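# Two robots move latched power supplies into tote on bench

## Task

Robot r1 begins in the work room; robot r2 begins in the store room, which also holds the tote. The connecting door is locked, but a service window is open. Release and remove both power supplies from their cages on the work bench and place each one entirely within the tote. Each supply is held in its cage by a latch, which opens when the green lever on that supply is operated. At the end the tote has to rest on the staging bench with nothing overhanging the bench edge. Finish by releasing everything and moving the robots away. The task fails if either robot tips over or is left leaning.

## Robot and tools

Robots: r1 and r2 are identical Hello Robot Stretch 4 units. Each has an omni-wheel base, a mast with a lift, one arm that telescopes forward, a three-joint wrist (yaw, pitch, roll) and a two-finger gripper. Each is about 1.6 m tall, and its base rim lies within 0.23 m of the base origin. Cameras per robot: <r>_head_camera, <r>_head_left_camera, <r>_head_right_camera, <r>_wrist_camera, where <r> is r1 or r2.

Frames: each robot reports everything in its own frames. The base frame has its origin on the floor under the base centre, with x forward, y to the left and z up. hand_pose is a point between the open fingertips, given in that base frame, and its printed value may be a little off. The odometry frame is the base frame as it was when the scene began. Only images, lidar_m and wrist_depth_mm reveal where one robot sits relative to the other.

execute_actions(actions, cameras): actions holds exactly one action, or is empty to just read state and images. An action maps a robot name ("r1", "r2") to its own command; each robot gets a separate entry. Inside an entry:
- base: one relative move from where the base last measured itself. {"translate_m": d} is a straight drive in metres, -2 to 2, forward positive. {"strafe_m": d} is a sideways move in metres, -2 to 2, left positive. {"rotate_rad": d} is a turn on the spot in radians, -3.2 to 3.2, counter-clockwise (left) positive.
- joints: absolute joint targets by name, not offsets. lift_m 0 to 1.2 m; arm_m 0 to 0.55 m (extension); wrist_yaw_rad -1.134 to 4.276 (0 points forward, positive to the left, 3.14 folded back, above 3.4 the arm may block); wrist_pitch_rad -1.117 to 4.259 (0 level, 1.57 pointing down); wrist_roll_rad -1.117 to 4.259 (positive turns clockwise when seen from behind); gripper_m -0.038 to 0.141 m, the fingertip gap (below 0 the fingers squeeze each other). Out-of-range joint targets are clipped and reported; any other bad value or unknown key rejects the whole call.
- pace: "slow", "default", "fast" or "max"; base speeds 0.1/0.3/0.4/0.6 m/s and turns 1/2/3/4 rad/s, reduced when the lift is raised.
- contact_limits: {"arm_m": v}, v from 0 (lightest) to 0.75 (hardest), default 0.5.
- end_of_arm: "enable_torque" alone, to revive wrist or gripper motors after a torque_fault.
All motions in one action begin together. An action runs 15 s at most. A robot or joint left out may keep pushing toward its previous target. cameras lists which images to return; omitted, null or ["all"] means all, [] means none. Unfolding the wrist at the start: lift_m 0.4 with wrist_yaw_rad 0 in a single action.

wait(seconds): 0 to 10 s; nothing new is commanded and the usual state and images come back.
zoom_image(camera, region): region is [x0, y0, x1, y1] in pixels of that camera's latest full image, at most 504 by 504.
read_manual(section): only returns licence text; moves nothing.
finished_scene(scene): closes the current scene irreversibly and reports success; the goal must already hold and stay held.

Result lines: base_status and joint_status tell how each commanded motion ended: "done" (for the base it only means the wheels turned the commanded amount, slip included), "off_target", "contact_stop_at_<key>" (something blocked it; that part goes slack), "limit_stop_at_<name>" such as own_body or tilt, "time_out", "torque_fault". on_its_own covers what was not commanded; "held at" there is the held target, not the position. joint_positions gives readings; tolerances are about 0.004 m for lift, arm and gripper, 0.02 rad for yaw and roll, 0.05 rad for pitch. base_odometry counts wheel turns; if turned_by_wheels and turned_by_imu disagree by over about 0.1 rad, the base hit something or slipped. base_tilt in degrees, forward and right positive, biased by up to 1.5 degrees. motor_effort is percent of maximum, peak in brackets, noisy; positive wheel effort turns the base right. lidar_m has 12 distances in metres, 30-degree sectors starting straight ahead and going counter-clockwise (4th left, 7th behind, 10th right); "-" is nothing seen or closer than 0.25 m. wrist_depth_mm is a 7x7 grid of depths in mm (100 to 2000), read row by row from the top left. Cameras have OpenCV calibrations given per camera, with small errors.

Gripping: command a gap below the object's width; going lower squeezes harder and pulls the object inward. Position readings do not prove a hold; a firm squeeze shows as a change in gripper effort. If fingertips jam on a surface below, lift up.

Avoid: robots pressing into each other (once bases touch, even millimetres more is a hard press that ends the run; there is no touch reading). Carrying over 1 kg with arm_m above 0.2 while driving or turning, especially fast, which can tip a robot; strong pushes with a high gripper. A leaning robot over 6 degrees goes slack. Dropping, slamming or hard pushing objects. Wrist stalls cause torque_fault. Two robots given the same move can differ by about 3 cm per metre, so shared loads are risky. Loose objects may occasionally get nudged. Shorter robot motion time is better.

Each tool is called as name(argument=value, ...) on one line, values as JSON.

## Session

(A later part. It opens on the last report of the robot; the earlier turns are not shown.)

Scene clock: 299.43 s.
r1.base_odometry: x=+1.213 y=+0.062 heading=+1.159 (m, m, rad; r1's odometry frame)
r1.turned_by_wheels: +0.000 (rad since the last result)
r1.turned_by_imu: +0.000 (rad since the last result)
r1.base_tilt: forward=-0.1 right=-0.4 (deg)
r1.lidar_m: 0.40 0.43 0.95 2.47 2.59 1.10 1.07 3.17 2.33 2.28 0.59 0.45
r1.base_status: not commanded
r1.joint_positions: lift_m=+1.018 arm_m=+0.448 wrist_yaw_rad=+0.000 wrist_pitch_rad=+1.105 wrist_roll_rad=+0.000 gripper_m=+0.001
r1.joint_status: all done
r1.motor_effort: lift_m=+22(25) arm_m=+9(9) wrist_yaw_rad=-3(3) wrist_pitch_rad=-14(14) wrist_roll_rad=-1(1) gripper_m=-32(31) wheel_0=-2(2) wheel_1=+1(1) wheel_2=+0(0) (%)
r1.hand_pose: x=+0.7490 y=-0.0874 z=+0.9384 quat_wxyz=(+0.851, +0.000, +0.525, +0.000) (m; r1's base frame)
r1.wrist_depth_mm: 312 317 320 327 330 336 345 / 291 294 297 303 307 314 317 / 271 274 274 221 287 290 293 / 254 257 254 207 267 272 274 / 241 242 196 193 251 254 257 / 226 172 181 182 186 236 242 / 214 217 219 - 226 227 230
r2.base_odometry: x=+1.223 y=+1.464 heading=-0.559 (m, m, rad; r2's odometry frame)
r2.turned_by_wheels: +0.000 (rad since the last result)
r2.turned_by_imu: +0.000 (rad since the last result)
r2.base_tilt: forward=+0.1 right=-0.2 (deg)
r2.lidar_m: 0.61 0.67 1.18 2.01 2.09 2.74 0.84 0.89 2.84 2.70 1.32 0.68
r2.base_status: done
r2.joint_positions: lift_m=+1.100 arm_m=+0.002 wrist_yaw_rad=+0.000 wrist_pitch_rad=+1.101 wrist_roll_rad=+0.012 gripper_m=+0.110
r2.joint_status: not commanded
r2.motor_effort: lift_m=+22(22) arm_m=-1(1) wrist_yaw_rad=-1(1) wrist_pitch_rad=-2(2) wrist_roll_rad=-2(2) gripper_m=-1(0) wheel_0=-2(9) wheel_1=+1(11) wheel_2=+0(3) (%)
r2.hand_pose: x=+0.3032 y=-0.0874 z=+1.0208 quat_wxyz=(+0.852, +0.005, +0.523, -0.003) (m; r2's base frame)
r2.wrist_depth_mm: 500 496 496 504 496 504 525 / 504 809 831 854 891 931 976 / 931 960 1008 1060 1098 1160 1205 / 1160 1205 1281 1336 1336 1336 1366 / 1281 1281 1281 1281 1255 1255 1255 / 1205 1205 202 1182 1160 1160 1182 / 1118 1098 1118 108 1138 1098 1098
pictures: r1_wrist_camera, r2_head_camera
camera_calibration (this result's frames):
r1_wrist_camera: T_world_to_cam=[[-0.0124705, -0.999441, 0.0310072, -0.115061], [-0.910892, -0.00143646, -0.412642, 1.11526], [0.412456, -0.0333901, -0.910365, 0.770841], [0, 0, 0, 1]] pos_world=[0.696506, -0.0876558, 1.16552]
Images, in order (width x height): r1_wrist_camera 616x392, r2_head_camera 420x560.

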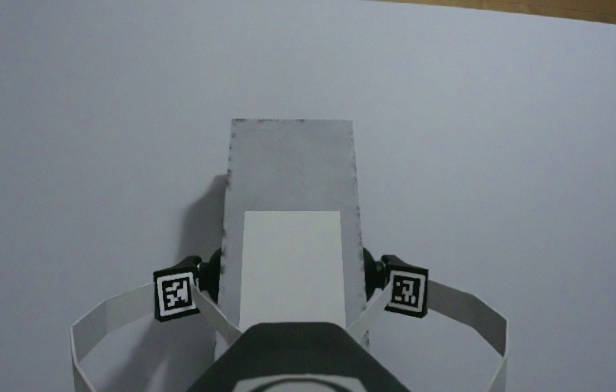

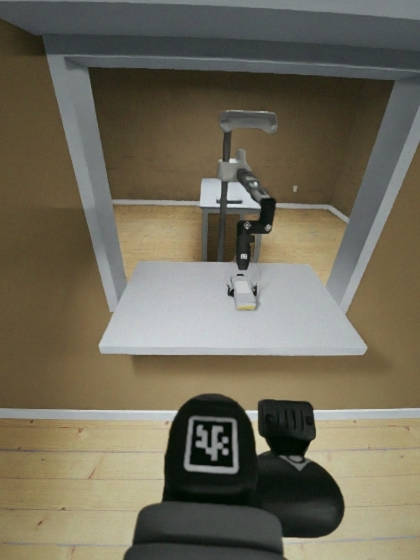

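execute_actions(actions=[{"r1":{"joints":{"lift_m":1.021,"gripper_m":0.055}}}], cameras=["r1_wrist_camera"])

execute_actions(actions=[{"r1":{"joints":{"lift_m":1.024,"gripper_m":0.105}}}], cameras=["r1_wrist_camera"])

Scene clock: 300.93 s.
r1.base_odometry: x=+1.213 y=+0.062 heading=+1.159 (m, m, rad; r1's odometry frame)
r1.turned_by_wheels: +0.000 (rad since the last result)
r1.turned_by_imu: +0.000 (rad since the last result)
r1.base_tilt: forward=+0.0 right=-0.4 (deg)
r1.lidar_m: 0.40 0.44 0.92 2.47 2.59 1.10 1.06 3.17 2.36 2.27 0.58 0.44
r1.base_status: not commanded
r1.joint_positions: lift_m=+1.021 arm_m=+0.448 wrist_yaw_rad=+0.000 wrist_pitch_rad=+1.105 wrist_roll_rad=+0.000 gripper_m=+0.055
r1.joint_status: all done
r1.motor_effort: lift_m=+26(27) arm_m=+9(9) wrist_yaw_rad=-2(2) wrist_pitch_rad=-15(16) wrist_roll_rad=+1(2) gripper_m=-12(33) wheel_0=-2(2) wheel_1=+1(1) wheel_2=+0(0) (%)
r1.hand_pose: x=+0.7489 y=-0.0874 z=+0.9410 quat_wxyz=(+0.851, +0.000, +0.525, +0.000) (m; r1's base frame)
r1.wrist_depth_mm: 315 320 322 330 332 340 347 / 296 297 301 306 312 315 319 / 276 277 277 238 289 293 297 / 258 262 257 224 271 274 278 / 243 246 210 209 254 258 258 / 229 228 195 196 197 242 244 / 217 219 223 - 229 229 231
r2.base_odometry: x=+1.223 y=+1.464 heading=-0.559 (m, m, rad; r2's odometry frame)
r2.turned_by_wheels: +0.000 (rad since the last result)
r2.turned_by_imu: +0.000 (rad since the last result)
r2.base_tilt: forward=+0.2 right=-0.2 (deg)
r2.lidar_m: 0.63 0.65 1.16 2.02 2.09 2.71 0.84 0.90 2.85 2.69 1.31 0.67
r2.base_status: not commanded
r2.joint_positions: lift_m=+1.100 arm_m=+0.002 wrist_yaw_rad=+0.000 wrist_pitch_rad=+1.101 wrist_roll_rad=+0.012 gripper_m=+0.110
r2.joint_status: not commanded
r2.motor_effort: lift_m=+22(22) arm_m=-1(0) wrist_yaw_rad=+0(1) wrist_pitch_rad=-3(2) wrist_roll_rad=-4(2) gripper_m=-1(1) wheel_0=-2(2) wheel_1=+1(1) wheel_2=+0(0) (%)
r2.hand_pose: x=+0.3032 y=-0.0874 z=+1.0208 quat_wxyz=(+0.852, +0.005, +0.523, -0.003) (m; r2's base frame)
r2.wrist_depth_mm: 500 496 496 500 500 504 525 / 504 809 820 854 891 931 960 / 946 976 1025 1060 1098 1160 1205 / 1160 1229 1281 1336 1336 1366 1336 / 1281 1281 1255 1281 1281 1255 1255 / 1205 1205 201 1182 1138 1160 1182 / 1138 1118 1118 108 1118 1098 1098
pictures: r1_wrist_camera
camera_calibration (this result's frames):
r1_wrist_camera: T_world_to_cam=[[-0.0125985, -0.99944, 0.0310105, -0.115067], [-0.910995, -0.00131272, -0.412414, 1.11615], [0.412224, -0.0334463, -0.910468, 0.77352], [0, 0, 0, 1]] pos_world=[0.696492, -0.0876663, 1.16815]
Images, in order (width x height): r1_wrist_camera 616x392.

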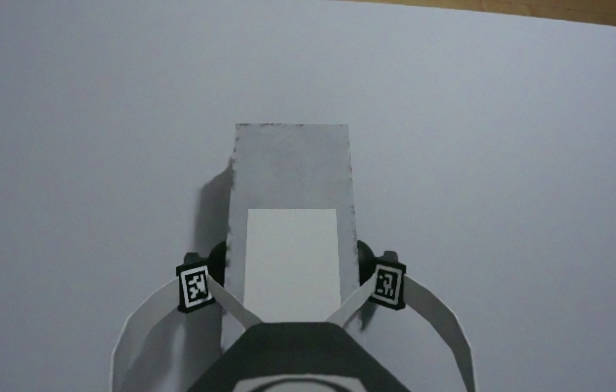

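Scene clock: 302.30 s.
r1.base_odometry: x=+1.213 y=+0.062 heading=+1.159 (m, m, rad; r1's odometry frame)
r1.turned_by_wheels: +0.000 (rad since the last result)
r1.turned_by_imu: +0.000 (rad since the last result)
r1.base_tilt: forward=+0.0 right=-0.3 (deg)
r1.lidar_m: 0.40 0.45 0.95 2.47 2.62 1.10 1.06 3.17 2.34 2.27 0.59 0.44
r1.base_status: not commanded
r1.joint_positions: lift_m=+1.024 arm_m=+0.448 wrist_yaw_rad=+0.000 wrist_pitch_rad=+1.101 wrist_roll_rad=+0.000 gripper_m=+0.105
r1.joint_status: all done
r1.motor_effort: lift_m=+23(27) arm_m=+9(9) wrist_yaw_rad=-2(0) wrist_pitch_rad=-4(16) wrist_roll_rad=+0(1) gripper_m=+0(13) wheel_0=-2(2) wheel_1=+1(0) wheel_2=+0(0) (%)
r1.hand_pose: x=+0.7498 y=-0.0874 z=+0.9447 quat_wxyz=(+0.852, +0.000, +0.523, +0.000) (m; r1's base frame)
r1.wrist_depth_mm: 325 329 336 342 345 351 359 / 303 306 310 314 319 325 330 / 283 285 289 247 297 303 306 / 265 268 265 230 277 282 285 / 250 252 219 217 260 264 267 / 235 234 201 204 240 250 251 / 223 224 229 - 235 236 237
r2.base_odometry: x=+1.223 y=+1.464 heading=-0.559 (m, m, rad; r2's odometry frame)
r2.turned_by_wheels: +0.000 (rad since the last result)
r2.turned_by_imu: +0.000 (rad since the last result)
r2.base_tilt: forward=+0.1 right=-0.3 (deg)
r2.lidar_m: 0.63 0.65 1.19 2.02 2.04 2.78 0.85 0.87 2.86 2.68 1.33 0.68
r2.base_status: not commanded
r2.joint_positions: lift_m=+1.100 arm_m=+0.002 wrist_yaw_rad=+0.000 wrist_pitch_rad=+1.101 wrist_roll_rad=+0.012 gripper_m=+0.110
r2.joint_status: not commanded
r2.motor_effort: lift_m=+22(22) arm_m=+0(0) wrist_yaw_rad=-1(0) wrist_pitch_rad=-3(2) wrist_roll_rad=+1(1) gripper_m=-1(1) wheel_0=-2(2) wheel_1=+1(1) wheel_2=+0(0) (%)
r2.hand_pose: x=+0.3032 y=-0.0874 z=+1.0208 quat_wxyz=(+0.852, +0.005, +0.523, -0.003) (m; r2's base frame)
r2.wrist_depth_mm: 500 500 496 500 500 504 525 / 504 809 831 866 891 931 960 / 931 960 991 1060 1098 1160 1205 / 1182 1205 1281 1336 1336 1336 1366 / 1308 1281 1281 1281 1255 1255 1255 / 1182 1182 201 1182 1138 1160 1160 / 1138 1118 1118 108 1118 1098 1098
pictures: r1_wrist_camera
camera_calibration (this result's frames):
r1_wrist_camera: T_world_to_cam=[[-0.0130752, -0.999435, 0.0309665, -0.114818], [-0.909584, -0.000974667, -0.415519, 1.12033], [0.415314, -0.0335996, -0.909057, 0.772821], [0, 0, 0, 1]] pos_world=[0.696569, -0.087695, 1.17161]
Images, in order (width x height): r1_wrist_camera 616x392.

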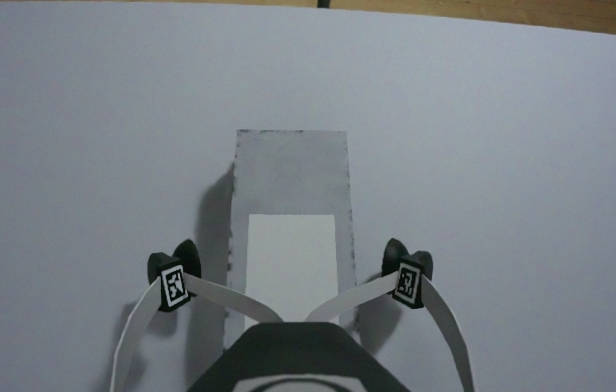

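execute_actions(actions=[{"r1":{"joints":{"lift_m":1.085},"pace":"fast"}}], cameras=[])

execute_actions(actions=[{"r1":{"joints":{"arm_m":0.0},"base":{"translate_m":-0.3},"pace":"fast"},"r2":{"base":{"translate_m":0.25}}}], cameras=["r2_wrist_camera","r2_head_camera"])

execute_actions(actions=[{"r1":{"joints":{"lift_m":0.9,"wrist_pitch_rad":0.4},"base":{"rotate_rad":2.2},"pace":"fast"},"r2":{"joints":{"arm_m":0.25}}}], cameras=["r2_wrist_camera","r1_head_camera","r1_head_left_camera"])

Scene clock: 303.83 s.
r1.base_odometry: x=+1.213 y=+0.062 heading=+1.159 (m, m, rad; r1's odometry frame)
r1.turned_by_wheels: +0.000 (rad since the last result)
r1.turned_by_imu: +0.000 (rad since the last result)
r1.base_tilt: forward=+0.0 right=-0.3 (deg)
r1.lidar_m: 0.40 0.44 0.93 2.46 2.58 1.07 1.07 3.15 2.36 2.28 0.58 0.43
r1.base_status: not commanded
r1.joint_positions: lift_m=+1.085 arm_m=+0.448 wrist_yaw_rad=+0.000 wrist_pitch_rad=+1.101 wrist_roll_rad=+0.000 gripper_m=+0.105
r1.joint_status: all done
r1.motor_effort: lift_m=+22(25) arm_m=+9(9) wrist_yaw_rad=-1(1) wrist_pitch_rad=-4(5) wrist_roll_rad=+1(1) gripper_m=-1(0) wheel_0=-2(2) wheel_1=+1(1) wheel_2=+0(0) (%)
r1.hand_pose: x=+0.7498 y=-0.0874 z=+1.0058 quat_wxyz=(+0.852, +0.000, +0.523, +0.000) (m; r1's base frame)
r1.wrist_depth_mm: 1576 1618 1618 1576 1661 1708 1708 / 375 379 387 392 397 404 413 / 351 353 357 366 370 377 379 / 329 332 332 298 343 349 355 / 309 310 310 281 322 327 332 / 290 289 265 262 300 307 309 / 276 278 283 - 293 291 294
r2.base_odometry: x=+1.223 y=+1.464 heading=-0.559 (m, m, rad; r2's odometry frame)
r2.turned_by_wheels: +0.000 (rad since the last result)
r2.turned_by_imu: +0.000 (rad since the last result)
r2.base_tilt: forward=+0.1 right=-0.2 (deg)
r2.lidar_m: 0.62 0.65 1.17 2.03 2.08 2.74 0.85 0.87 2.83 2.70 1.32 0.69
r2.base_status: not commanded
r2.joint_positions: lift_m=+1.100 arm_m=+0.002 wrist_yaw_rad=+0.000 wrist_pitch_rad=+1.101 wrist_roll_rad=+0.012 gripper_m=+0.110
r2.joint_status: not commanded
r2.motor_effort: lift_m=+22(22) arm_m=+0(0) wrist_yaw_rad=-1(1) wrist_pitch_rad=-2(3) wrist_roll_rad=+0(2) gripper_m=-1(1) wheel_0=-2(2) wheel_1=+1(1) wheel_2=+0(0) (%)
r2.hand_pose: x=+0.3032 y=-0.0874 z=+1.0208 quat_wxyz=(+0.852, +0.005, +0.523, -0.003) (m; r2's base frame)
r2.wrist_depth_mm: 500 500 496 504 500 508 525 / 504 809 831 854 891 917 960 / 931 960 1008 1060 1098 1138 1205 / 1160 1229 1281 1336 1308 1336 1366 / 1281 1281 1281 1281 1281 1281 1255 / 1205 1205 201 1182 1160 1160 1182 / 1138 1118 1118 108 1118 1098 1098
pictures: none
No camera images: the call's "cameras" was empty. Leave "cameras" out to get every camera's image.

Scene clock: 306.27 s.
r1.base_odometry: x=+1.093 y=-0.213 heading=+1.159 (m, m, rad; r1's odometry frame)
r1.turned_by_wheels: +0.000 (rad since the last result)
r1.turned_by_imu: +0.000 (rad since the last result)
r1.base_tilt: forward=-0.1 right=-0.4 (deg)
r1.lidar_m: 0.69 0.73 1.38 2.47 2.60 0.80 0.75 3.16 2.30 2.27 1.31 0.75
r1.base_status: done
r1.joint_positions: lift_m=+1.085 arm_m=+0.003 wrist_yaw_rad=+0.000 wrist_pitch_rad=+1.101 wrist_roll_rad=+0.000 gripper_m=+0.105
r1.joint_status: all done
r1.motor_effort: lift_m=+22(22) arm_m=-9(7) wrist_yaw_rad=+0(3) wrist_pitch_rad=-4(5) wrist_roll_rad=+0(0) gripper_m=-1(1) wheel_0=+1(5) wheel_1=+0(6) wheel_2=-1(9) (%)
r1.hand_pose: x=+0.3039 y=-0.0875 z=+1.0058 quat_wxyz=(+0.852, +0.000, +0.523, +0.000) (m; r1's base frame)
r1.wrist_depth_mm: 854 866 842 854 831 854 820 / 1025 1025 1042 1025 1025 1025 1008 / 1308 1255 1281 1308 1281 1281 1229 / 1336 1281 1281 1336 1336 1366 1366 / 1182 1229 1205 1255 1255 1281 1255 / 1138 1118 1118 1160 1160 1205 1182 / 1078 1098 1098 - 1118 1138 1160
r2.base_odometry: x=+1.435 y=+1.331 heading=-0.559 (m, m, rad; r2's odometry frame)
r2.turned_by_wheels: +0.000 (rad since the last result)
r2.turned_by_imu: +0.001 (rad since the last result)
r2.base_tilt: forward=+0.1 right=-0.1 (deg)
r2.lidar_m: 0.38 0.38 0.85 2.01 2.13 2.77 1.09 1.15 2.85 2.68 0.61 0.43
r2.base_status: done
r2.joint_positions: lift_m=+1.100 arm_m=+0.002 wrist_yaw_rad=+0.000 wrist_pitch_rad=+1.101 wrist_roll_rad=+0.012 gripper_m=+0.110
r2.joint_status: not commanded
r2.motor_effort: lift_m=+22(22) arm_m=+0(1) wrist_yaw_rad=+0(1) wrist_pitch_rad=-3(3) wrist_roll_rad=-1(1) gripper_m=-1(1) wheel_0=+3(9) wheel_1=+1(7) wheel_2=-2(12) (%)
r2.hand_pose: x=+0.3032 y=-0.0874 z=+1.0208 quat_wxyz=(+0.852, +0.005, +0.523, -0.003) (m; r2's base frame)
r2.wrist_depth_mm: 500 500 496 442 488 484 480 / 455 449 449 436 442 439 436 / 413 413 410 407 404 402 402 / 382 379 377 382 384 394 1008 / 946 1008 1078 1182 1182 1229 1255 / 1182 1205 202 1182 1138 1138 1182 / 1138 1118 1118 108 1118 1098 1098
pictures: r2_head_camera, r2_wrist_camera
camera_calibration (this result's frames):
r2_wrist_camera: T_world_to_cam=[[-0.0475401, -0.998817, -0.010194, -0.0668989], [-0.889455, 0.0469745, -0.454603, 0.800266], [0.454544, -0.0125447, -0.890636, 1.00296], [0, 0, 0, 1]] pos_world=[0.252731, -0.09183, 1.25639]
Images, in order (width x height): r2_head_camera 420x560, r2_wrist_camera 616x392.

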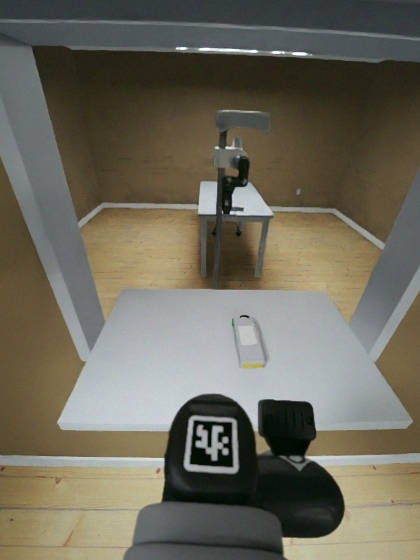

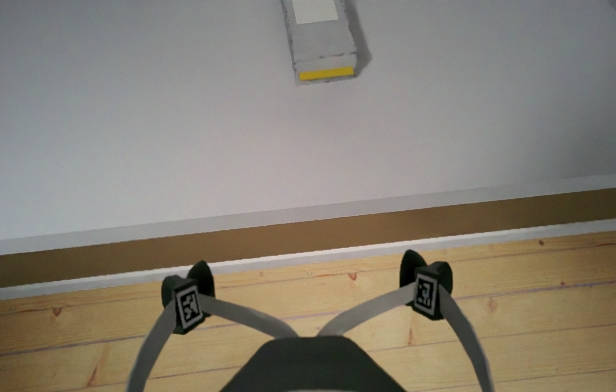

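Scene clock: 309.20 s.
r1.base_odometry: x=+1.093 y=-0.213 heading=-2.925 (m, m, rad; r1's odometry frame)
r1.turned_by_wheels: +2.200 (rad since the last result)
r1.turned_by_imu: +2.227 (rad since the last result)
r1.base_tilt: forward=+0.0 right=-0.4 (deg)
r1.lidar_m: 2.71 0.76 0.76 2.89 2.23 2.24 1.19 0.73 0.72 0.80 1.57 2.48
r1.base_status: done
r1.joint_positions: lift_m=+0.900 arm_m=+0.003 wrist_yaw_rad=+0.000 wrist_pitch_rad=+0.402 wrist_roll_rad=+0.000 gripper_m=+0.105
r1.joint_status: all done
r1.motor_effort: lift_m=+20(21) arm_m=-9(9) wrist_yaw_rad=-1(1) wrist_pitch_rad=-8(13) wrist_roll_rad=-1(2) gripper_m=-2(0) wheel_0=-2(6) wheel_1=-1(8) wheel_2=+1(6) (%)
r1.hand_pose: x=+0.4389 y=-0.0874 z=+0.9653 quat_wxyz=(+0.980, +0.000, +0.200, +0.000) (m; r1's base frame)
r1.wrist_depth_mm: - - - - - 1808 1708 / - - - - - 1983 1756 / - - - - - - 1808 / 759 - - - - - 1921 / 683 1808 1863 1921 1808 1863 1863 / 768 1430 1397 1430 1430 1499 1537 / 1205 1182 1308 - 1336 1281 1281
r2.base_odometry: x=+1.435 y=+1.331 heading=-0.559 (m, m, rad; r2's odometry frame)
r2.turned_by_wheels: +0.000 (rad since the last result)
r2.turned_by_imu: +0.001 (rad since the last result)
r2.base_tilt: forward=+0.1 right=-0.3 (deg)
r2.lidar_m: 0.36 0.38 0.83 1.99 2.11 2.75 1.09 1.13 2.87 2.69 0.63 0.40
r2.base_status: not commanded
r2.joint_positions: lift_m=+1.100 arm_m=+0.249 wrist_yaw_rad=+0.000 wrist_pitch_rad=+1.101 wrist_roll_rad=+0.012 gripper_m=+0.110
r2.joint_status: all done
r2.motor_effort: lift_m=+22(22) arm_m=+8(10) wrist_yaw_rad=+0(0) wrist_pitch_rad=-3(3) wrist_roll_rad=-2(2) gripper_m=-1(2) wheel_0=+3(3) wheel_1=+1(1) wheel_2=-2(2) (%)
r2.hand_pose: x=+0.5501 y=-0.0874 z=+1.0208 quat_wxyz=(+0.852, +0.005, +0.523, -0.003) (m; r2's base frame)
r2.wrist_depth_mm: 496 496 492 492 488 480 480 / 452 449 445 442 439 436 436 / 413 410 407 364 402 399 399 / 377 377 375 334 366 370 368 / 351 349 347 314 312 343 342 / 327 325 202 322 314 315 320 / 306 301 304 108 304 297 300
pictures: r1_head_camera, r1_head_left_camera, r2_wrist_camera
camera_calibration (this result's frames):
r2_wrist_camera: T_world_to_cam=[[-0.0475502, -0.998817, -0.0101924, -0.0551576], [-0.88947, 0.0469833, -0.454572, 1.01987], [0.454513, -0.0125491, -0.890652, 0.890751], [0, 0, 0, 1]] pos_world=[0.499659, -0.0918308, 1.25639]
Images, in order (width x height): r1_head_camera 420x560, r1_head_left_camera 420x672, r2_wrist_camera 616x392.

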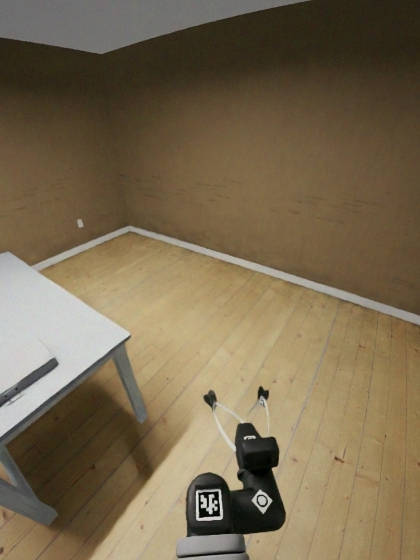

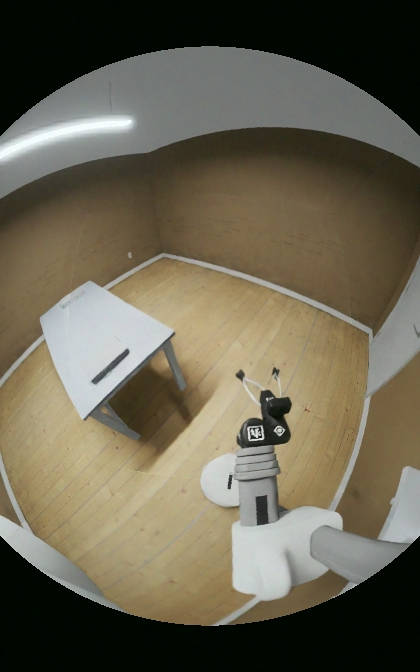

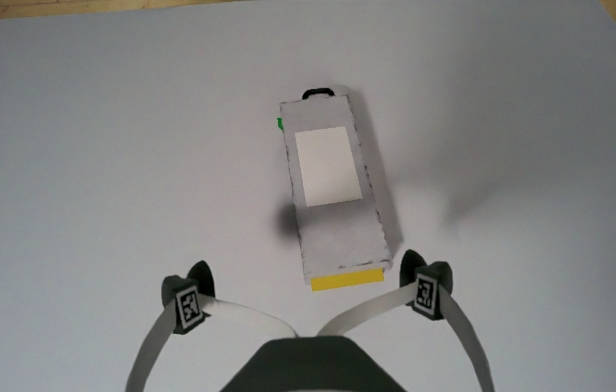

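execute_actions(actions=[{"r1":{"base":{"rotate_rad":-0.66},"pace":"fast"},"r2":{"base":{"strafe_m":-0.034},"joints":{"arm_m":0.35,"wrist_yaw_rad":0.07}}}], cameras=["r2_wrist_camera"])

execute_actions(actions=[{"r1":{"base":{"translate_m":-0.68},"pace":"fast"},"r2":{"joints":{"lift_m":1.05}}}], cameras=["r2_wrist_camera","r1_head_left_camera"])

Scene clock: 311.37 s.
r1.base_odometry: x=+1.093 y=-0.213 heading=+2.699 (m, m, rad; r1's odometry frame)
r1.turned_by_wheels: -0.660 (rad since the last result)
r1.turned_by_imu: -0.668 (rad since the last result)
r1.base_tilt: forward=-0.1 right=-0.4 (deg)
r1.lidar_m: 2.46 2.57 0.78 0.76 0.81 2.35 2.25 1.36 0.74 0.69 0.75 1.34
r1.base_status: done
r1.joint_positions: lift_m=+0.900 arm_m=+0.003 wrist_yaw_rad=+0.000 wrist_pitch_rad=+0.402 wrist_roll_rad=+0.000 gripper_m=+0.105
r1.joint_status: not commanded
r1.motor_effort: lift_m=+20(20) arm_m=-9(9) wrist_yaw_rad=-3(1) wrist_pitch_rad=-6(6) wrist_roll_rad=+1(1) gripper_m=+0(2) wheel_0=+0(6) wheel_1=+1(3) wheel_2=-1(5) (%)
r1.hand_pose: x=+0.4389 y=-0.0874 z=+0.9653 quat_wxyz=(+0.980, +0.000, +0.200, +0.000) (m; r1's base frame)
r1.wrist_depth_mm: 1983 - - - - 1537 1098 / - - - - - 1537 1098 / - - - - - 1537 1138 / - - - - - 1537 1138 / 1708 1756 1863 1863 1808 1537 1098 / 1430 1430 1366 1430 1397 1430 1118 / 1255 1229 1281 - 1336 1281 1098
r2.base_odometry: x=+1.417 y=+1.302 heading=-0.559 (m, m, rad; r2's odometry frame)
r2.turned_by_wheels: +0.000 (rad since the last result)
r2.turned_by_imu: +0.001 (rad since the last result)
r2.base_tilt: forward=+0.1 right=-0.2 (deg)
r2.lidar_m: 0.37 0.41 0.51 2.00 2.13 2.80 1.08 1.13 2.81 2.65 0.62 0.40
r2.base_status: done
r2.joint_positions: lift_m=+1.100 arm_m=+0.349 wrist_yaw_rad=+0.070 wrist_pitch_rad=+1.101 wrist_roll_rad=+0.012 gripper_m=+0.110
r2.joint_status: all done
r2.motor_effort: lift_m=+22(22) arm_m=+8(5) wrist_yaw_rad=+0(5) wrist_pitch_rad=-3(4) wrist_roll_rad=-3(1) gripper_m=-1(0) wheel_0=+3(10) wheel_1=-2(9) wheel_2=+0(0) (%)
r2.hand_pose: x=+0.6559 y=-0.0781 z=+1.0208 quat_wxyz=(+0.852, -0.013, +0.523, +0.027) (m; r2's base frame)
r2.wrist_depth_mm: 1808 1808 1808 1464 1756 1808 1756 / 449 449 445 442 439 436 433 / 413 410 407 404 402 399 399 / 379 377 375 329 370 368 368 / 351 347 347 304 343 342 340 / 325 325 202 283 314 314 319 / 306 303 304 108 300 296 298
pictures: r2_wrist_camera
camera_calibration (this result's frames):
r2_wrist_camera: T_world_to_cam=[[0.0221983, -0.999702, -0.0101858, -0.0866452], [-0.890644, -0.0151464, -0.45445, 1.10929], [0.45416, 0.0191599, -0.890714, 0.845551], [0, 0, 0, 1]] pos_world=[0.605887, -0.0860183, 1.25638]
Images, in order (width x height): r2_wrist_camera 616x392.

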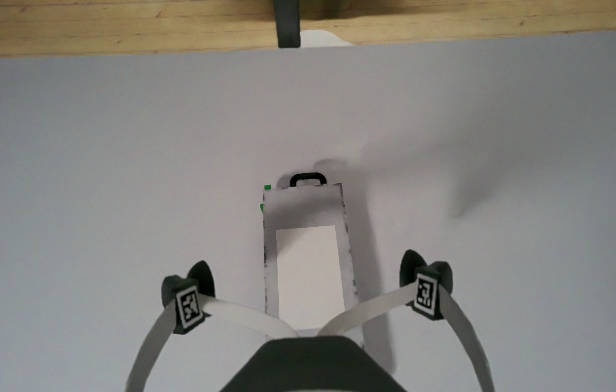

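Scene clock: 314.60 s.
r1.base_odometry: x=+1.707 y=-0.505 heading=+2.699 (m, m, rad; r1's odometry frame)
r1.turned_by_wheels: +0.000 (rad since the last result)
r1.turned_by_imu: +0.000 (rad since the last result)
r1.base_tilt: forward=-0.1 right=-0.4 (deg)
r1.lidar_m: 3.13 1.12 0.87 1.58 2.28 1.62 1.56 1.35 0.98 0.71 0.75 1.03
r1.base_status: done
r1.joint_positions: lift_m=+0.900 arm_m=+0.003 wrist_yaw_rad=+0.000 wrist_pitch_rad=+0.402 wrist_roll_rad=+0.000 gripper_m=+0.105
r1.joint_status: not commanded
r1.motor_effort: lift_m=+20(20) arm_m=-9(9) wrist_yaw_rad=-1(2) wrist_pitch_rad=-6(7) wrist_roll_rad=-1(0) gripper_m=-1(1) wheel_0=+0(5) wheel_1=+1(8) wheel_2=+0(10) (%)
r1.hand_pose: x=+0.4389 y=-0.0874 z=+0.9653 quat_wxyz=(+0.980, +0.000, +0.200, +0.000) (m; r1's base frame)
r1.wrist_depth_mm: - - - - - 1576 1138 / - - - - - 1576 1138 / - - - - - 1661 1118 / - - - - - 1618 1118 / 1756 1756 1808 1863 1863 1576 1138 / 1430 1397 1397 1464 1397 1430 1118 / 1205 1229 1308 - 1336 1255 1098
r2.base_odometry: x=+1.417 y=+1.302 heading=-0.559 (m, m, rad; r2's odometry frame)
r2.turned_by_wheels: +0.000 (rad since the last result)
r2.turned_by_imu: +0.001 (rad since the last result)
r2.base_tilt: forward=+0.2 right=-0.2 (deg)
r2.lidar_m: 0.37 0.42 0.55 1.99 2.15 2.82 1.08 1.14 2.79 2.64 0.60 0.44
r2.base_status: not commanded
r2.joint_positions: lift_m=+1.050 arm_m=+0.349 wrist_yaw_rad=+0.070 wrist_pitch_rad=+1.101 wrist_roll_rad=+0.012 gripper_m=+0.110
r2.joint_status: all done
r2.motor_effort: lift_m=+17(21) arm_m=+8(8) wrist_yaw_rad=+0(0) wrist_pitch_rad=-3(3) wrist_roll_rad=-2(2) gripper_m=-1(0) wheel_0=+3(3) wheel_1=-2(2) wheel_2=+0(0) (%)
r2.hand_pose: x=+0.6559 y=-0.0781 z=+0.9712 quat_wxyz=(+0.852, -0.013, +0.523, +0.027) (m; r2's base frame)
r2.wrist_depth_mm: 424 418 418 418 413 410 407 / 384 382 379 377 375 373 370 / 351 349 347 345 343 340 338 / 322 320 319 273 315 315 314 / 298 297 296 253 293 293 291 / 279 277 201 236 239 268 271 / 260 256 258 108 256 252 255
pictures: r1_head_left_camera, r2_wrist_camera
camera_calibration (this result's frames):
r2_wrist_camera: T_world_to_cam=[[0.0221983, -0.999702, -0.0101858, -0.0871503], [-0.890644, -0.0151464, -0.45445, 1.08675], [0.45416, 0.0191599, -0.890714, 0.801379], [0, 0, 0, 1]] pos_world=[0.605889, -0.0860183, 1.20679]
Images, in order (width x height): r1_head_left_camera 420x672, r2_wrist_camera 616x392.

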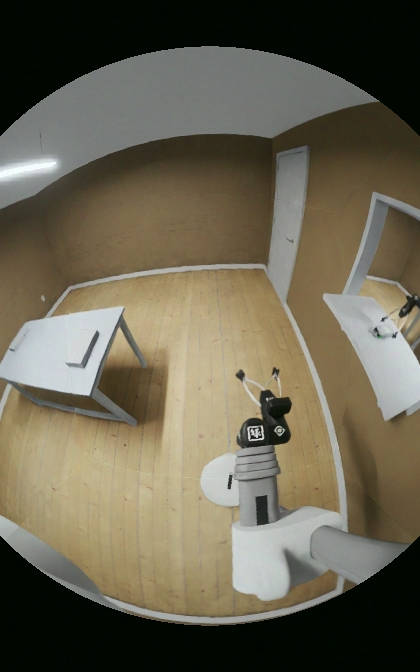

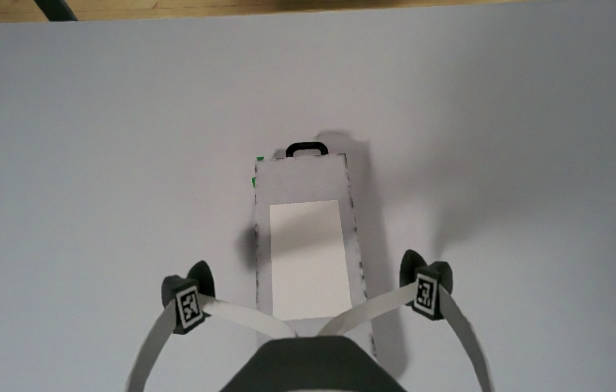

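execute_actions(actions=[{"r1":{"base":{"strafe_m":2.0},"pace":"fast"},"r2":{"joints":{"lift_m":1.024,"arm_m":0.36,"wrist_yaw_rad":0.085,"gripper_m":0.09},"pace":"slow"}}], cameras=["r2_wrist_camera","r1_head_camera","r1_wrist_camera"])

Scene clock: 321.40 s.
r1.base_odometry: x=+0.850 y=-2.312 heading=+2.699 (m, m, rad; r1's odometry frame)
r1.turned_by_wheels: +0.000 (rad since the last result)
r1.turned_by_imu: -0.003 (rad since the last result)
r1.base_tilt: forward=-0.1 right=-0.4 (deg)
r1.lidar_m: 0.38 0.39 1.42 1.35 1.43 1.67 1.58 1.66 2.25 2.75 0.56 0.41
r1.base_status: done
r1.joint_positions: lift_m=+0.900 arm_m=+0.003 wrist_yaw_rad=+0.000 wrist_pitch_rad=+0.402 wrist_roll_rad=+0.000 gripper_m=+0.105
r1.joint_status: not commanded
r1.motor_effort: lift_m=+20(20) arm_m=-9(9) wrist_yaw_rad=-2(2) wrist_pitch_rad=-7(7) wrist_roll_rad=-1(0) gripper_m=-1(1) wheel_0=+1(5) wheel_1=+1(7) wheel_2=+0(1) (%)
r1.hand_pose: x=+0.4389 y=-0.0874 z=+0.9653 quat_wxyz=(+0.980, +0.000, +0.200, +0.000) (m; r1's base frame)
r1.wrist_depth_mm: - - - - - - - / - - - - - - - / - - - - - - - / - 668 676 750 768 778 778 / 564 535 549 569 564 591 597 / 452 436 433 452 439 477 480 / 384 382 404 - 410 397 399
r2.base_odometry: x=+1.417 y=+1.302 heading=-0.559 (m, m, rad; r2's odometry frame)
r2.turned_by_wheels: +0.000 (rad since the last result)
r2.turned_by_imu: +0.002 (rad since the last result)
r2.base_tilt: forward=+0.1 right=-0.2 (deg)
r2.lidar_m: 0.36 0.39 0.54 2.04 2.11 2.81 1.07 1.15 2.81 2.66 0.64 0.40
r2.base_status: not commanded
r2.joint_positions: lift_m=+1.024 arm_m=+0.359 wrist_yaw_rad=+0.085 wrist_pitch_rad=+1.101 wrist_roll_rad=+0.012 gripper_m=+0.090
r2.joint_status: all done
r2.motor_effort: lift_m=+16(16) arm_m=+8(9) wrist_yaw_rad=+1(0) wrist_pitch_rad=-3(3) wrist_roll_rad=-1(1) gripper_m=-3(1) wheel_0=+3(3) wheel_1=-2(2) wheel_2=+0(0) (%)
r2.hand_pose: x=+0.6670 y=-0.0761 z=+0.9452 quat_wxyz=(+0.852, -0.017, +0.523, +0.033) (m; r2's base frame)
r2.wrist_depth_mm: 387 382 382 379 377 373 370 / 347 347 345 343 342 340 338 / 319 317 315 312 312 310 309 / 293 293 290 245 287 285 285 / 272 271 268 226 264 265 264 / 253 252 200 211 204 247 247 / 236 233 235 108 232 229 231
pictures: r1_head_camera, r1_wrist_camera, r2_wrist_camera
camera_calibration (this result's frames):
r1_wrist_camera: T_world_to_cam=[[-0.02975, -0.999439, 0.01541, -0.0971512], [-0.428599, -0.00117268, -0.903494, 1.10609], [0.903005, -0.0334836, -0.428324, 0.242596], [0, 0, 0, 1]] pos_world=[0.252114, -0.0876766, 1.10475]
r2_wrist_camera: T_world_to_cam=[[0.03688, -0.999268, -0.0101858, -0.0954098], [-0.890325, -0.028227, -0.45445, 1.08365], [0.45383, 0.0258288, -0.890714, 0.773883], [0, 0, 0, 1]] pos_world=[0.617105, -0.0847403, 1.1808]
Images, in order (width x height): r1_head_camera 420x560, r1_wrist_camera 616x392, r2_wrist_camera 616x392.

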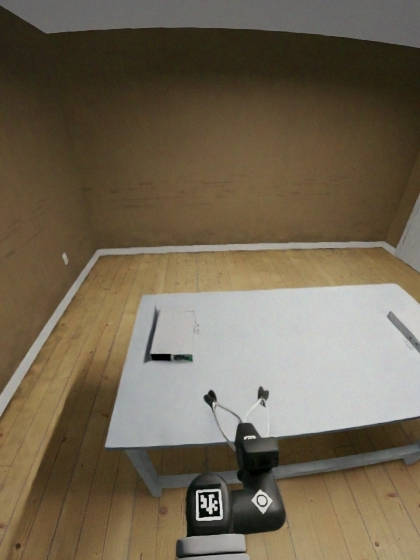

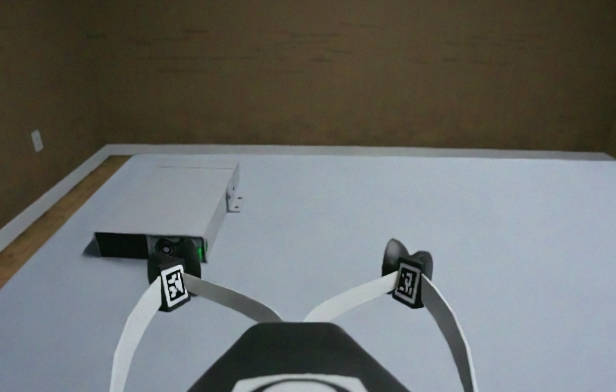

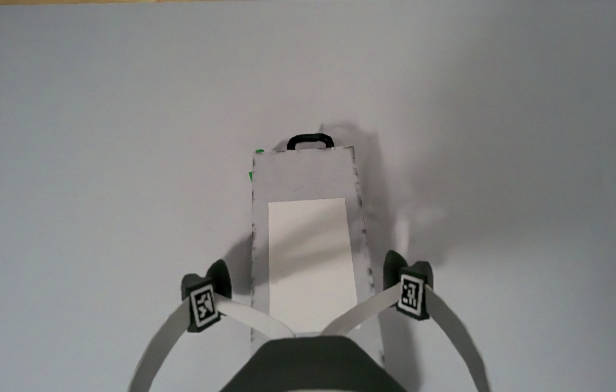

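execute_actions(actions=[{"r1":{"base":{"strafe_m":0.165},"joints":{"lift_m":0.76,"gripper_m":0.034,"wrist_yaw_rad":-0.05}},"r2":{"joints":{"lift_m":1.015,"wrist_yaw_rad":0.06},"pace":"slow"}}], cameras=["r2_wrist_camera","r1_head_camera","r1_wrist_camera"])

Scene clock: 323.47 s.
r1.base_odometry: x=+0.780 y=-2.461 heading=+2.699 (m, m, rad; r1's odometry frame)
r1.turned_by_wheels: +0.000 (rad since the last result)
r1.turned_by_imu: +0.000 (rad since the last result)
r1.base_tilt: forward=-0.1 right=-0.3 (deg)
r1.lidar_m: 0.38 0.40 1.26 1.20 1.25 1.67 1.60 1.67 2.25 2.92 0.56 0.40
r1.base_status: done
r1.joint_positions: lift_m=+0.760 arm_m=+0.003 wrist_yaw_rad=-0.050 wrist_pitch_rad=+0.402 wrist_roll_rad=+0.000 gripper_m=+0.034
r1.joint_status: all done
r1.motor_effort: lift_m=+18(18) arm_m=-9(9) wrist_yaw_rad=-2(7) wrist_pitch_rad=-6(7) wrist_roll_rad=-1(1) gripper_m=-5(2) wheel_0=+0(9) wheel_1=+0(11) wheel_2=+0(2) (%)
r1.hand_pose: x=+0.4342 y=-0.1006 z=+0.8255 quat_wxyz=(+0.980, +0.005, +0.200, -0.024) (m; r1's base frame)
r1.wrist_depth_mm: - - - - - - - / - - - - - - - / - 723 517 574 640 661 683 / 1921 427 436 439 452 455 466 / 325 330 320 342 345 349 351 / 266 267 193 267 190 281 283 / 227 224 237 - 239 239 244
r2.base_odometry: x=+1.417 y=+1.302 heading=-0.559 (m, m, rad; r2's odometry frame)
r2.turned_by_wheels: +0.000 (rad since the last result)
r2.turned_by_imu: +0.001 (rad since the last result)
r2.base_tilt: forward=+0.1 right=-0.2 (deg)
r2.lidar_m: 0.37 0.40 0.58 2.00 2.12 2.79 1.10 1.12 2.80 2.66 0.62 0.44
r2.base_status: not commanded
r2.joint_positions: lift_m=+1.015 arm_m=+0.359 wrist_yaw_rad=+0.061 wrist_pitch_rad=+1.101 wrist_roll_rad=+0.012 gripper_m=+0.090
r2.joint_status: all done
r2.motor_effort: lift_m=+17(16) arm_m=+8(8) wrist_yaw_rad=-2(2) wrist_pitch_rad=-3(3) wrist_roll_rad=-4(1) gripper_m=-1(1) wheel_0=+3(3) wheel_1=-2(2) wheel_2=+0(0) (%)
r2.hand_pose: x=+0.6651 y=-0.0794 z=+0.9362 quat_wxyz=(+0.852, -0.011, +0.523, +0.023) (m; r2's base frame)
r2.wrist_depth_mm: 373 370 368 366 364 359 355 / 336 336 334 330 329 327 324 / 307 306 306 254 301 298 298 / 283 281 277 235 278 277 274 / 263 262 256 217 254 256 254 / 244 244 198 202 196 238 238 / 229 225 226 108 224 221 223
pictures: r1_head_camera, r1_wrist_camera, r2_wrist_camera
camera_calibration (this result's frames):
r1_wrist_camera: T_world_to_cam=[[-0.0795776, -0.99671, 0.0154099, -0.0863556], [-0.428124, 0.0202128, -0.903494, 0.979656], [0.90021, -0.0784953, -0.428324, 0.183186], [0, 0, 0, 1]] pos_world=[0.247637, -0.0914938, 0.964907]
r2_wrist_camera: T_world_to_cam=[[0.0128276, -0.999866, -0.0101858, -0.0827664], [-0.890746, -0.00679816, -0.45445, 1.07979], [0.45432, 0.0149025, -0.890714, 0.765601], [0, 0, 0, 1]] pos_world=[0.615049, -0.0868241, 1.1718]
Images, in order (width x height): r1_head_camera 420x560, r1_wrist_camera 616x392, r2_wrist_camera 616x392.

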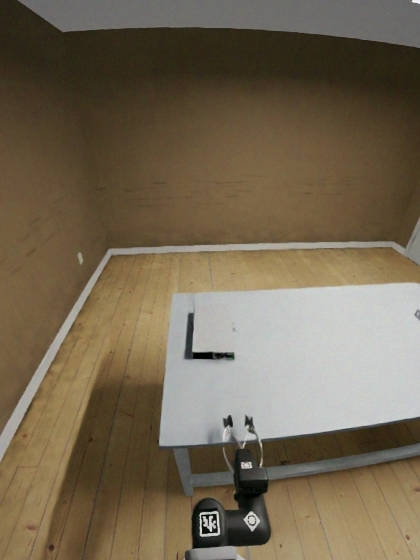

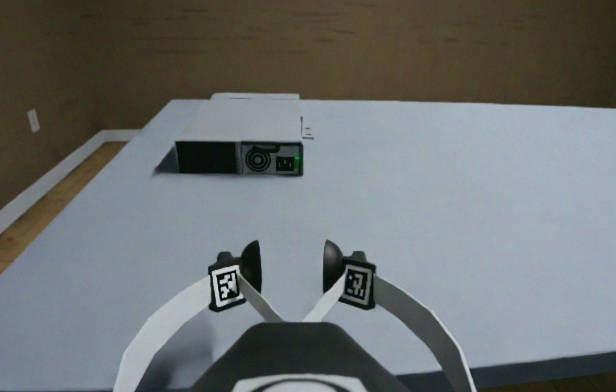

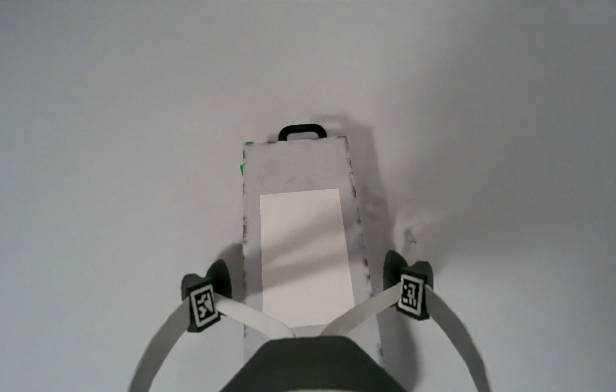

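execute_actions(actions=[{"r1":{"joints":{"arm_m":0.1,"lift_m":0.75}},"r2":{"joints":{"lift_m":1.012,"gripper_m":0.0}}}], cameras=["r2_wrist_camera","r1_head_camera","r1_wrist_camera"])

zoom_image(camera="r1_head_camera", region=[150, 280, 290, 420])

Scene clock: 325.80 s.
r1.base_odometry: x=+0.780 y=-2.461 heading=+2.699 (m, m, rad; r1's odometry frame)
r1.turned_by_wheels: +0.000 (rad since the last result)
r1.turned_by_imu: +0.000 (rad since the last result)
r1.base_tilt: forward=-0.1 right=-0.4 (deg)
r1.lidar_m: 0.38 0.40 1.25 1.19 1.25 1.67 1.59 1.67 2.26 2.91 0.58 0.40
r1.base_status: not commanded
r1.joint_positions: lift_m=+0.750 arm_m=+0.098 wrist_yaw_rad=-0.050 wrist_pitch_rad=+0.402 wrist_roll_rad=+0.000 gripper_m=+0.034
r1.joint_status: all done
r1.motor_effort: lift_m=+18(18) arm_m=+9(13) wrist_yaw_rad=-2(2) wrist_pitch_rad=-7(6) wrist_roll_rad=+2(2) gripper_m=-6(5) wheel_0=+0(0) wheel_1=+0(0) wheel_2=+0(0) (%)
r1.hand_pose: x=+0.5301 y=-0.1005 z=+0.8155 quat_wxyz=(+0.980, +0.005, +0.200, -0.024) (m; r1's base frame)
r1.wrist_depth_mm: - - - - - - - / - - - - - - - / - 627 445 521 609 627 654 / 1808 402 392 394 424 433 442 / 309 314 304 324 327 330 332 / 252 254 193 252 191 266 266 / 213 213 225 - 225 222 225
r2.base_odometry: x=+1.417 y=+1.302 heading=-0.559 (m, m, rad; r2's odometry frame)
r2.turned_by_wheels: +0.000 (rad since the last result)
r2.turned_by_imu: +0.001 (rad since the last result)
r2.base_tilt: forward=+0.1 right=-0.1 (deg)
r2.lidar_m: 0.38 0.39 0.51 2.01 2.12 2.78 1.08 1.13 2.81 2.63 0.64 0.44
r2.base_status: not commanded
r2.joint_positions: lift_m=+1.012 arm_m=+0.359 wrist_yaw_rad=+0.060 wrist_pitch_rad=+1.105 wrist_roll_rad=+0.012 gripper_m=+0.001
r2.joint_status: all done
r2.motor_effort: lift_m=+20(19) arm_m=+7(8) wrist_yaw_rad=-1(2) wrist_pitch_rad=-15(14) wrist_roll_rad=-2(1) gripper_m=-24(25) wheel_0=+3(3) wheel_1=-2(2) wheel_2=+0(0) (%)
r2.hand_pose: x=+0.6643 y=-0.0794 z=+0.9325 quat_wxyz=(+0.851, -0.011, +0.525, +0.023) (m; r2's base frame)
r2.wrist_depth_mm: 357 355 355 353 351 347 345 / 327 325 322 320 317 315 314 / 298 297 296 235 293 290 290 / 276 274 268 214 268 267 267 / 256 254 250 198 247 249 248 / 238 236 183 183 182 173 232 / 224 216 219 108 216 216 218
pictures: r1_head_camera, r1_wrist_camera, r2_wrist_camera
camera_calibration (this result's frames):
r1_wrist_camera: T_world_to_cam=[[-0.0795351, -0.996713, 0.0154091, -0.0785837], [-0.428101, 0.0201932, -0.903505, 1.01167], [0.900224, -0.078457, -0.4283, 0.0925806], [0, 0, 0, 1]] pos_world=[0.343502, -0.0914906, 0.954911]
r2_wrist_camera: T_world_to_cam=[[0.0127331, -0.999869, -0.0100015, -0.0829706], [-0.89249, -0.00685425, -0.451016, 1.07527], [0.450888, 0.0146691, -0.89246, 0.766534], [0, 0, 0, 1]] pos_world=[0.6151, -0.086834, 1.16823]
Images, in order (width x height): r1_head_camera 420x560, r1_wrist_camera 616x392, r2_wrist_camera 616x392.

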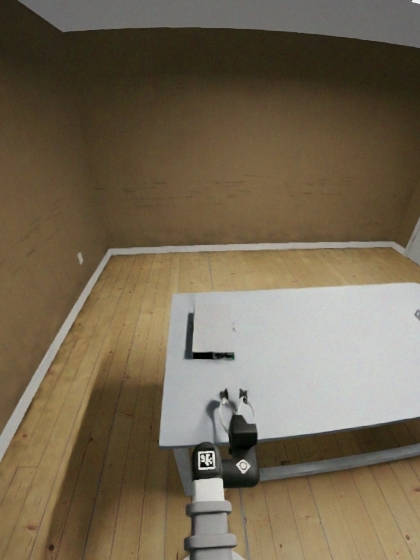

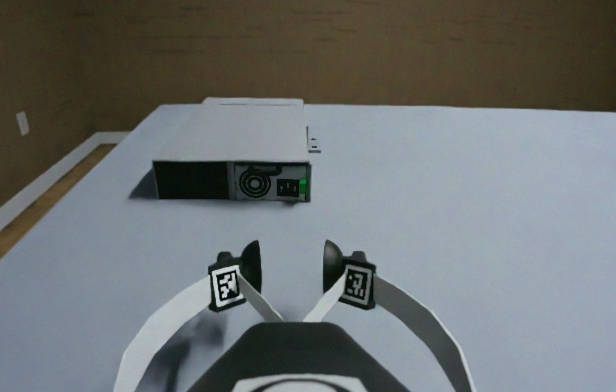

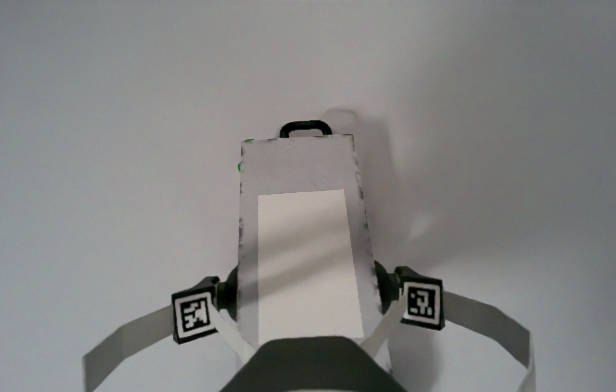

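Region (150, 280, 290, 420) of r1_head_camera's 420x560 image, scaled by 3.600, with more detail than that image has.

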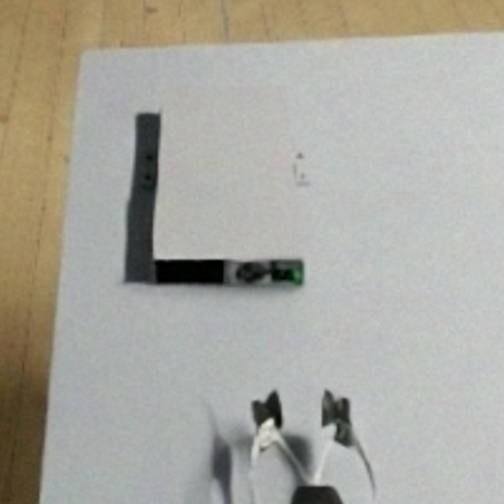

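execute_actions(actions=[{"r1":{"base":{"rotate_rad":-0.055}},"r2":{"joints":{"lift_m":1.06}}}], cameras=[])

execute_actions(actions=[{"r1":{"base":{"strafe_m":0.056},"joints":{"arm_m":0.17,"lift_m":0.745}},"r2":{"joints":{"arm_m":0.04,"wrist_yaw_rad":0.0},"base":{"translate_m":-0.3}}}], cameras=["r2_wrist_camera","r2_head_right_camera","r1_wrist_camera"])

Scene clock: 327.30 s.
r1.base_odometry: x=+0.780 y=-2.461 heading=+2.644 (m, m, rad; r1's odometry frame)
r1.turned_by_wheels: -0.055 (rad since the last result)
r1.turned_by_imu: -0.055 (rad since the last result)
r1.base_tilt: forward=+0.0 right=-0.3 (deg)
r1.lidar_m: 0.37 0.39 1.30 1.20 1.22 1.60 1.59 1.64 2.14 2.90 0.61 0.43
r1.base_status: done
r1.joint_positions: lift_m=+0.750 arm_m=+0.098 wrist_yaw_rad=-0.050 wrist_pitch_rad=+0.402 wrist_roll_rad=+0.000 gripper_m=+0.034
r1.joint_status: not commanded
r1.motor_effort: lift_m=+18(18) arm_m=+9(9) wrist_yaw_rad=+1(2) wrist_pitch_rad=-7(7) wrist_roll_rad=+0(0) gripper_m=-3(3) wheel_0=+1(4) wheel_1=-1(6) wheel_2=-1(5) (%)
r1.hand_pose: x=+0.5300 y=-0.1006 z=+0.8155 quat_wxyz=(+0.980, +0.005, +0.200, -0.025) (m; r1's base frame)
r1.wrist_depth_mm: - - - - - - - / - - - - - - - / - 521 439 569 609 627 654 / 402 402 392 418 424 430 439 / 306 312 304 322 327 330 332 / 251 254 195 253 191 267 266 / 214 213 224 - 226 222 226
r2.base_odometry: x=+1.417 y=+1.302 heading=-0.559 (m, m, rad; r2's odometry frame)
r2.turned_by_wheels: +0.000 (rad since the last result)
r2.turned_by_imu: +0.000 (rad since the last result)
r2.base_tilt: forward=+0.1 right=-0.2 (deg)
r2.lidar_m: 0.39 0.40 0.52 2.00 2.13 2.80 1.08 1.13 2.82 2.67 0.63 0.40
r2.base_status: not commanded
r2.joint_positions: lift_m=+1.060 arm_m=+0.359 wrist_yaw_rad=+0.060 wrist_pitch_rad=+1.105 wrist_roll_rad=+0.012 gripper_m=+0.001
r2.joint_status: all done
r2.motor_effort: lift_m=+25(27) arm_m=+7(7) wrist_yaw_rad=-1(2) wrist_pitch_rad=-15(15) wrist_roll_rad=-1(2) gripper_m=-25(25) wheel_0=+3(3) wheel_1=-2(2) wheel_2=+0(0) (%)
r2.hand_pose: x=+0.6642 y=-0.0794 z=+0.9800 quat_wxyz=(+0.851, -0.011, +0.525, +0.023) (m; r2's base frame)
r2.wrist_depth_mm: 1708 427 424 421 418 413 413 / 389 387 387 382 379 379 375 / 357 355 353 235 347 347 345 / 329 327 320 215 322 320 319 / 306 304 297 198 296 298 296 / 285 283 183 183 183 173 277 / 267 259 262 108 258 257 260
pictures: none
No camera images: the call's "cameras" was empty. Leave "cameras" out to get every camera's image.

Scene clock: 329.77 s.
r1.base_odometry: x=+0.753 y=-2.510 heading=+2.644 (m, m, rad; r1's odometry frame)
r1.turned_by_wheels: +0.000 (rad since the last result)
r1.turned_by_imu: +0.000 (rad since the last result)
r1.base_tilt: forward=+0.0 right=-0.4 (deg)
r1.lidar_m: 0.38 0.43 1.20 1.13 1.16 1.53 1.59 1.64 2.14 2.97 0.58 0.41
r1.base_status: done
r1.joint_positions: lift_m=+0.745 arm_m=+0.168 wrist_yaw_rad=-0.050 wrist_pitch_rad=+0.402 wrist_roll_rad=+0.000 gripper_m=+0.034
r1.joint_status: all done
r1.motor_effort: lift_m=+18(18) arm_m=+9(13) wrist_yaw_rad=-2(3) wrist_pitch_rad=-8(6) wrist_roll_rad=-1(0) gripper_m=-4(3) wheel_0=+0(10) wheel_1=-2(10) wheel_2=-1(1) (%)
r1.hand_pose: x=+0.6001 y=-0.1005 z=+0.8105 quat_wxyz=(+0.980, +0.005, +0.200, -0.024) (m; r1's base frame)
r1.wrist_depth_mm: - - - - - - - / - - - - - - - / - 615 421 473 585 609 621 / 1921 368 340 336 413 421 424 / 298 306 296 314 317 322 324 / 244 248 194 245 191 259 259 / 208 207 218 - 218 216 219
r2.base_odometry: x=+1.163 y=+1.461 heading=-0.559 (m, m, rad; r2's odometry frame)
r2.turned_by_wheels: +0.000 (rad since the last result)
r2.turned_by_imu: +0.000 (rad since the last result)
r2.base_tilt: forward=+0.2 right=-0.2 (deg)
r2.lidar_m: 0.42 0.70 1.21 2.05 2.12 2.79 0.80 0.82 2.83 2.67 1.41 0.25
r2.base_status: done
r2.joint_positions: lift_m=+1.060 arm_m=+0.041 wrist_yaw_rad=+0.000 wrist_pitch_rad=+1.105 wrist_roll_rad=+0.012 gripper_m=+0.001
r2.joint_status: all done
r2.motor_effort: lift_m=+25(25) arm_m=-7(9) wrist_yaw_rad=+1(7) wrist_pitch_rad=-15(18) wrist_roll_rad=-1(1) gripper_m=-25(25) wheel_0=-5(9) wheel_1=-1(7) wheel_2=+1(13) (%)
r2.hand_pose: x=+0.3417 y=-0.0875 z=+0.9799 quat_wxyz=(+0.851, +0.005, +0.525, -0.003) (m; r2's base frame)
r2.wrist_depth_mm: 452 459 473 741 768 798 831 / 798 820 854 891 917 960 1008 / 960 991 1008 235 1138 1205 1255 / 1205 1229 1255 215 1308 1308 1308 / 1229 1255 1205 198 1205 1229 1205 / 1160 1160 183 183 182 173 1138 / 1098 1060 1078 108 1060 1042 1060
pictures: r1_wrist_camera, r2_head_right_camera, r2_wrist_camera
camera_calibration (this result's frames):
r1_wrist_camera: T_world_to_cam=[[-0.0794794, -0.996717, 0.015409, -0.0729595], [-0.428097, 0.020169, -0.903508, 1.03712], [0.900231, -0.0784067, -0.428295, 0.0274383], [0, 0, 0, 1]] pos_world=[0.41349, -0.0914864, 0.949924]
r2_wrist_camera: T_world_to_cam=[[-0.04798, -0.998798, -0.00998019, -0.0655936], [-0.891462, 0.0473265, -0.450617, 0.812752], [0.450548, -0.0127236, -0.892662, 0.952378], [0, 0, 0, 1]] pos_world=[0.292299, -0.0918617, 1.21574]
Images, in order (width x height): r1_wrist_camera 616x392, r2_head_right_camera 420x672, r2_wrist_camera 616x392.

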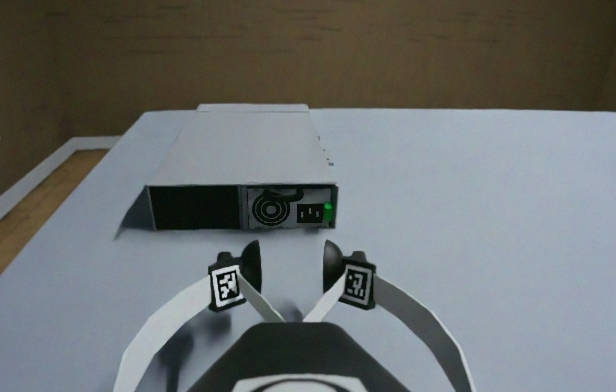

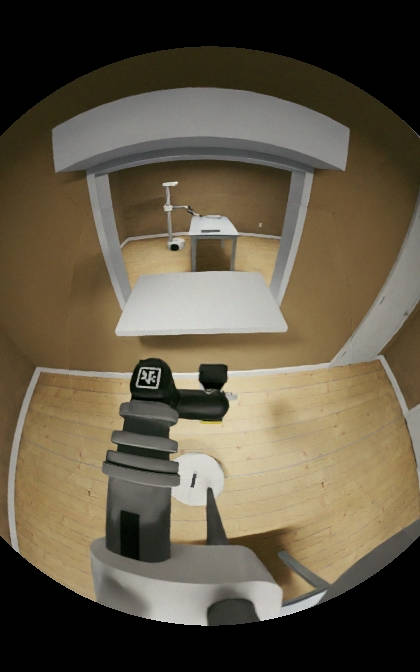

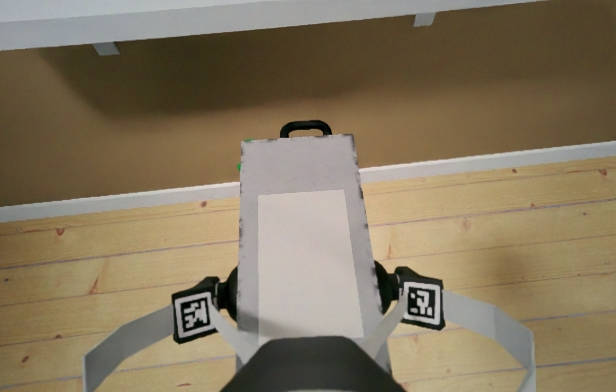

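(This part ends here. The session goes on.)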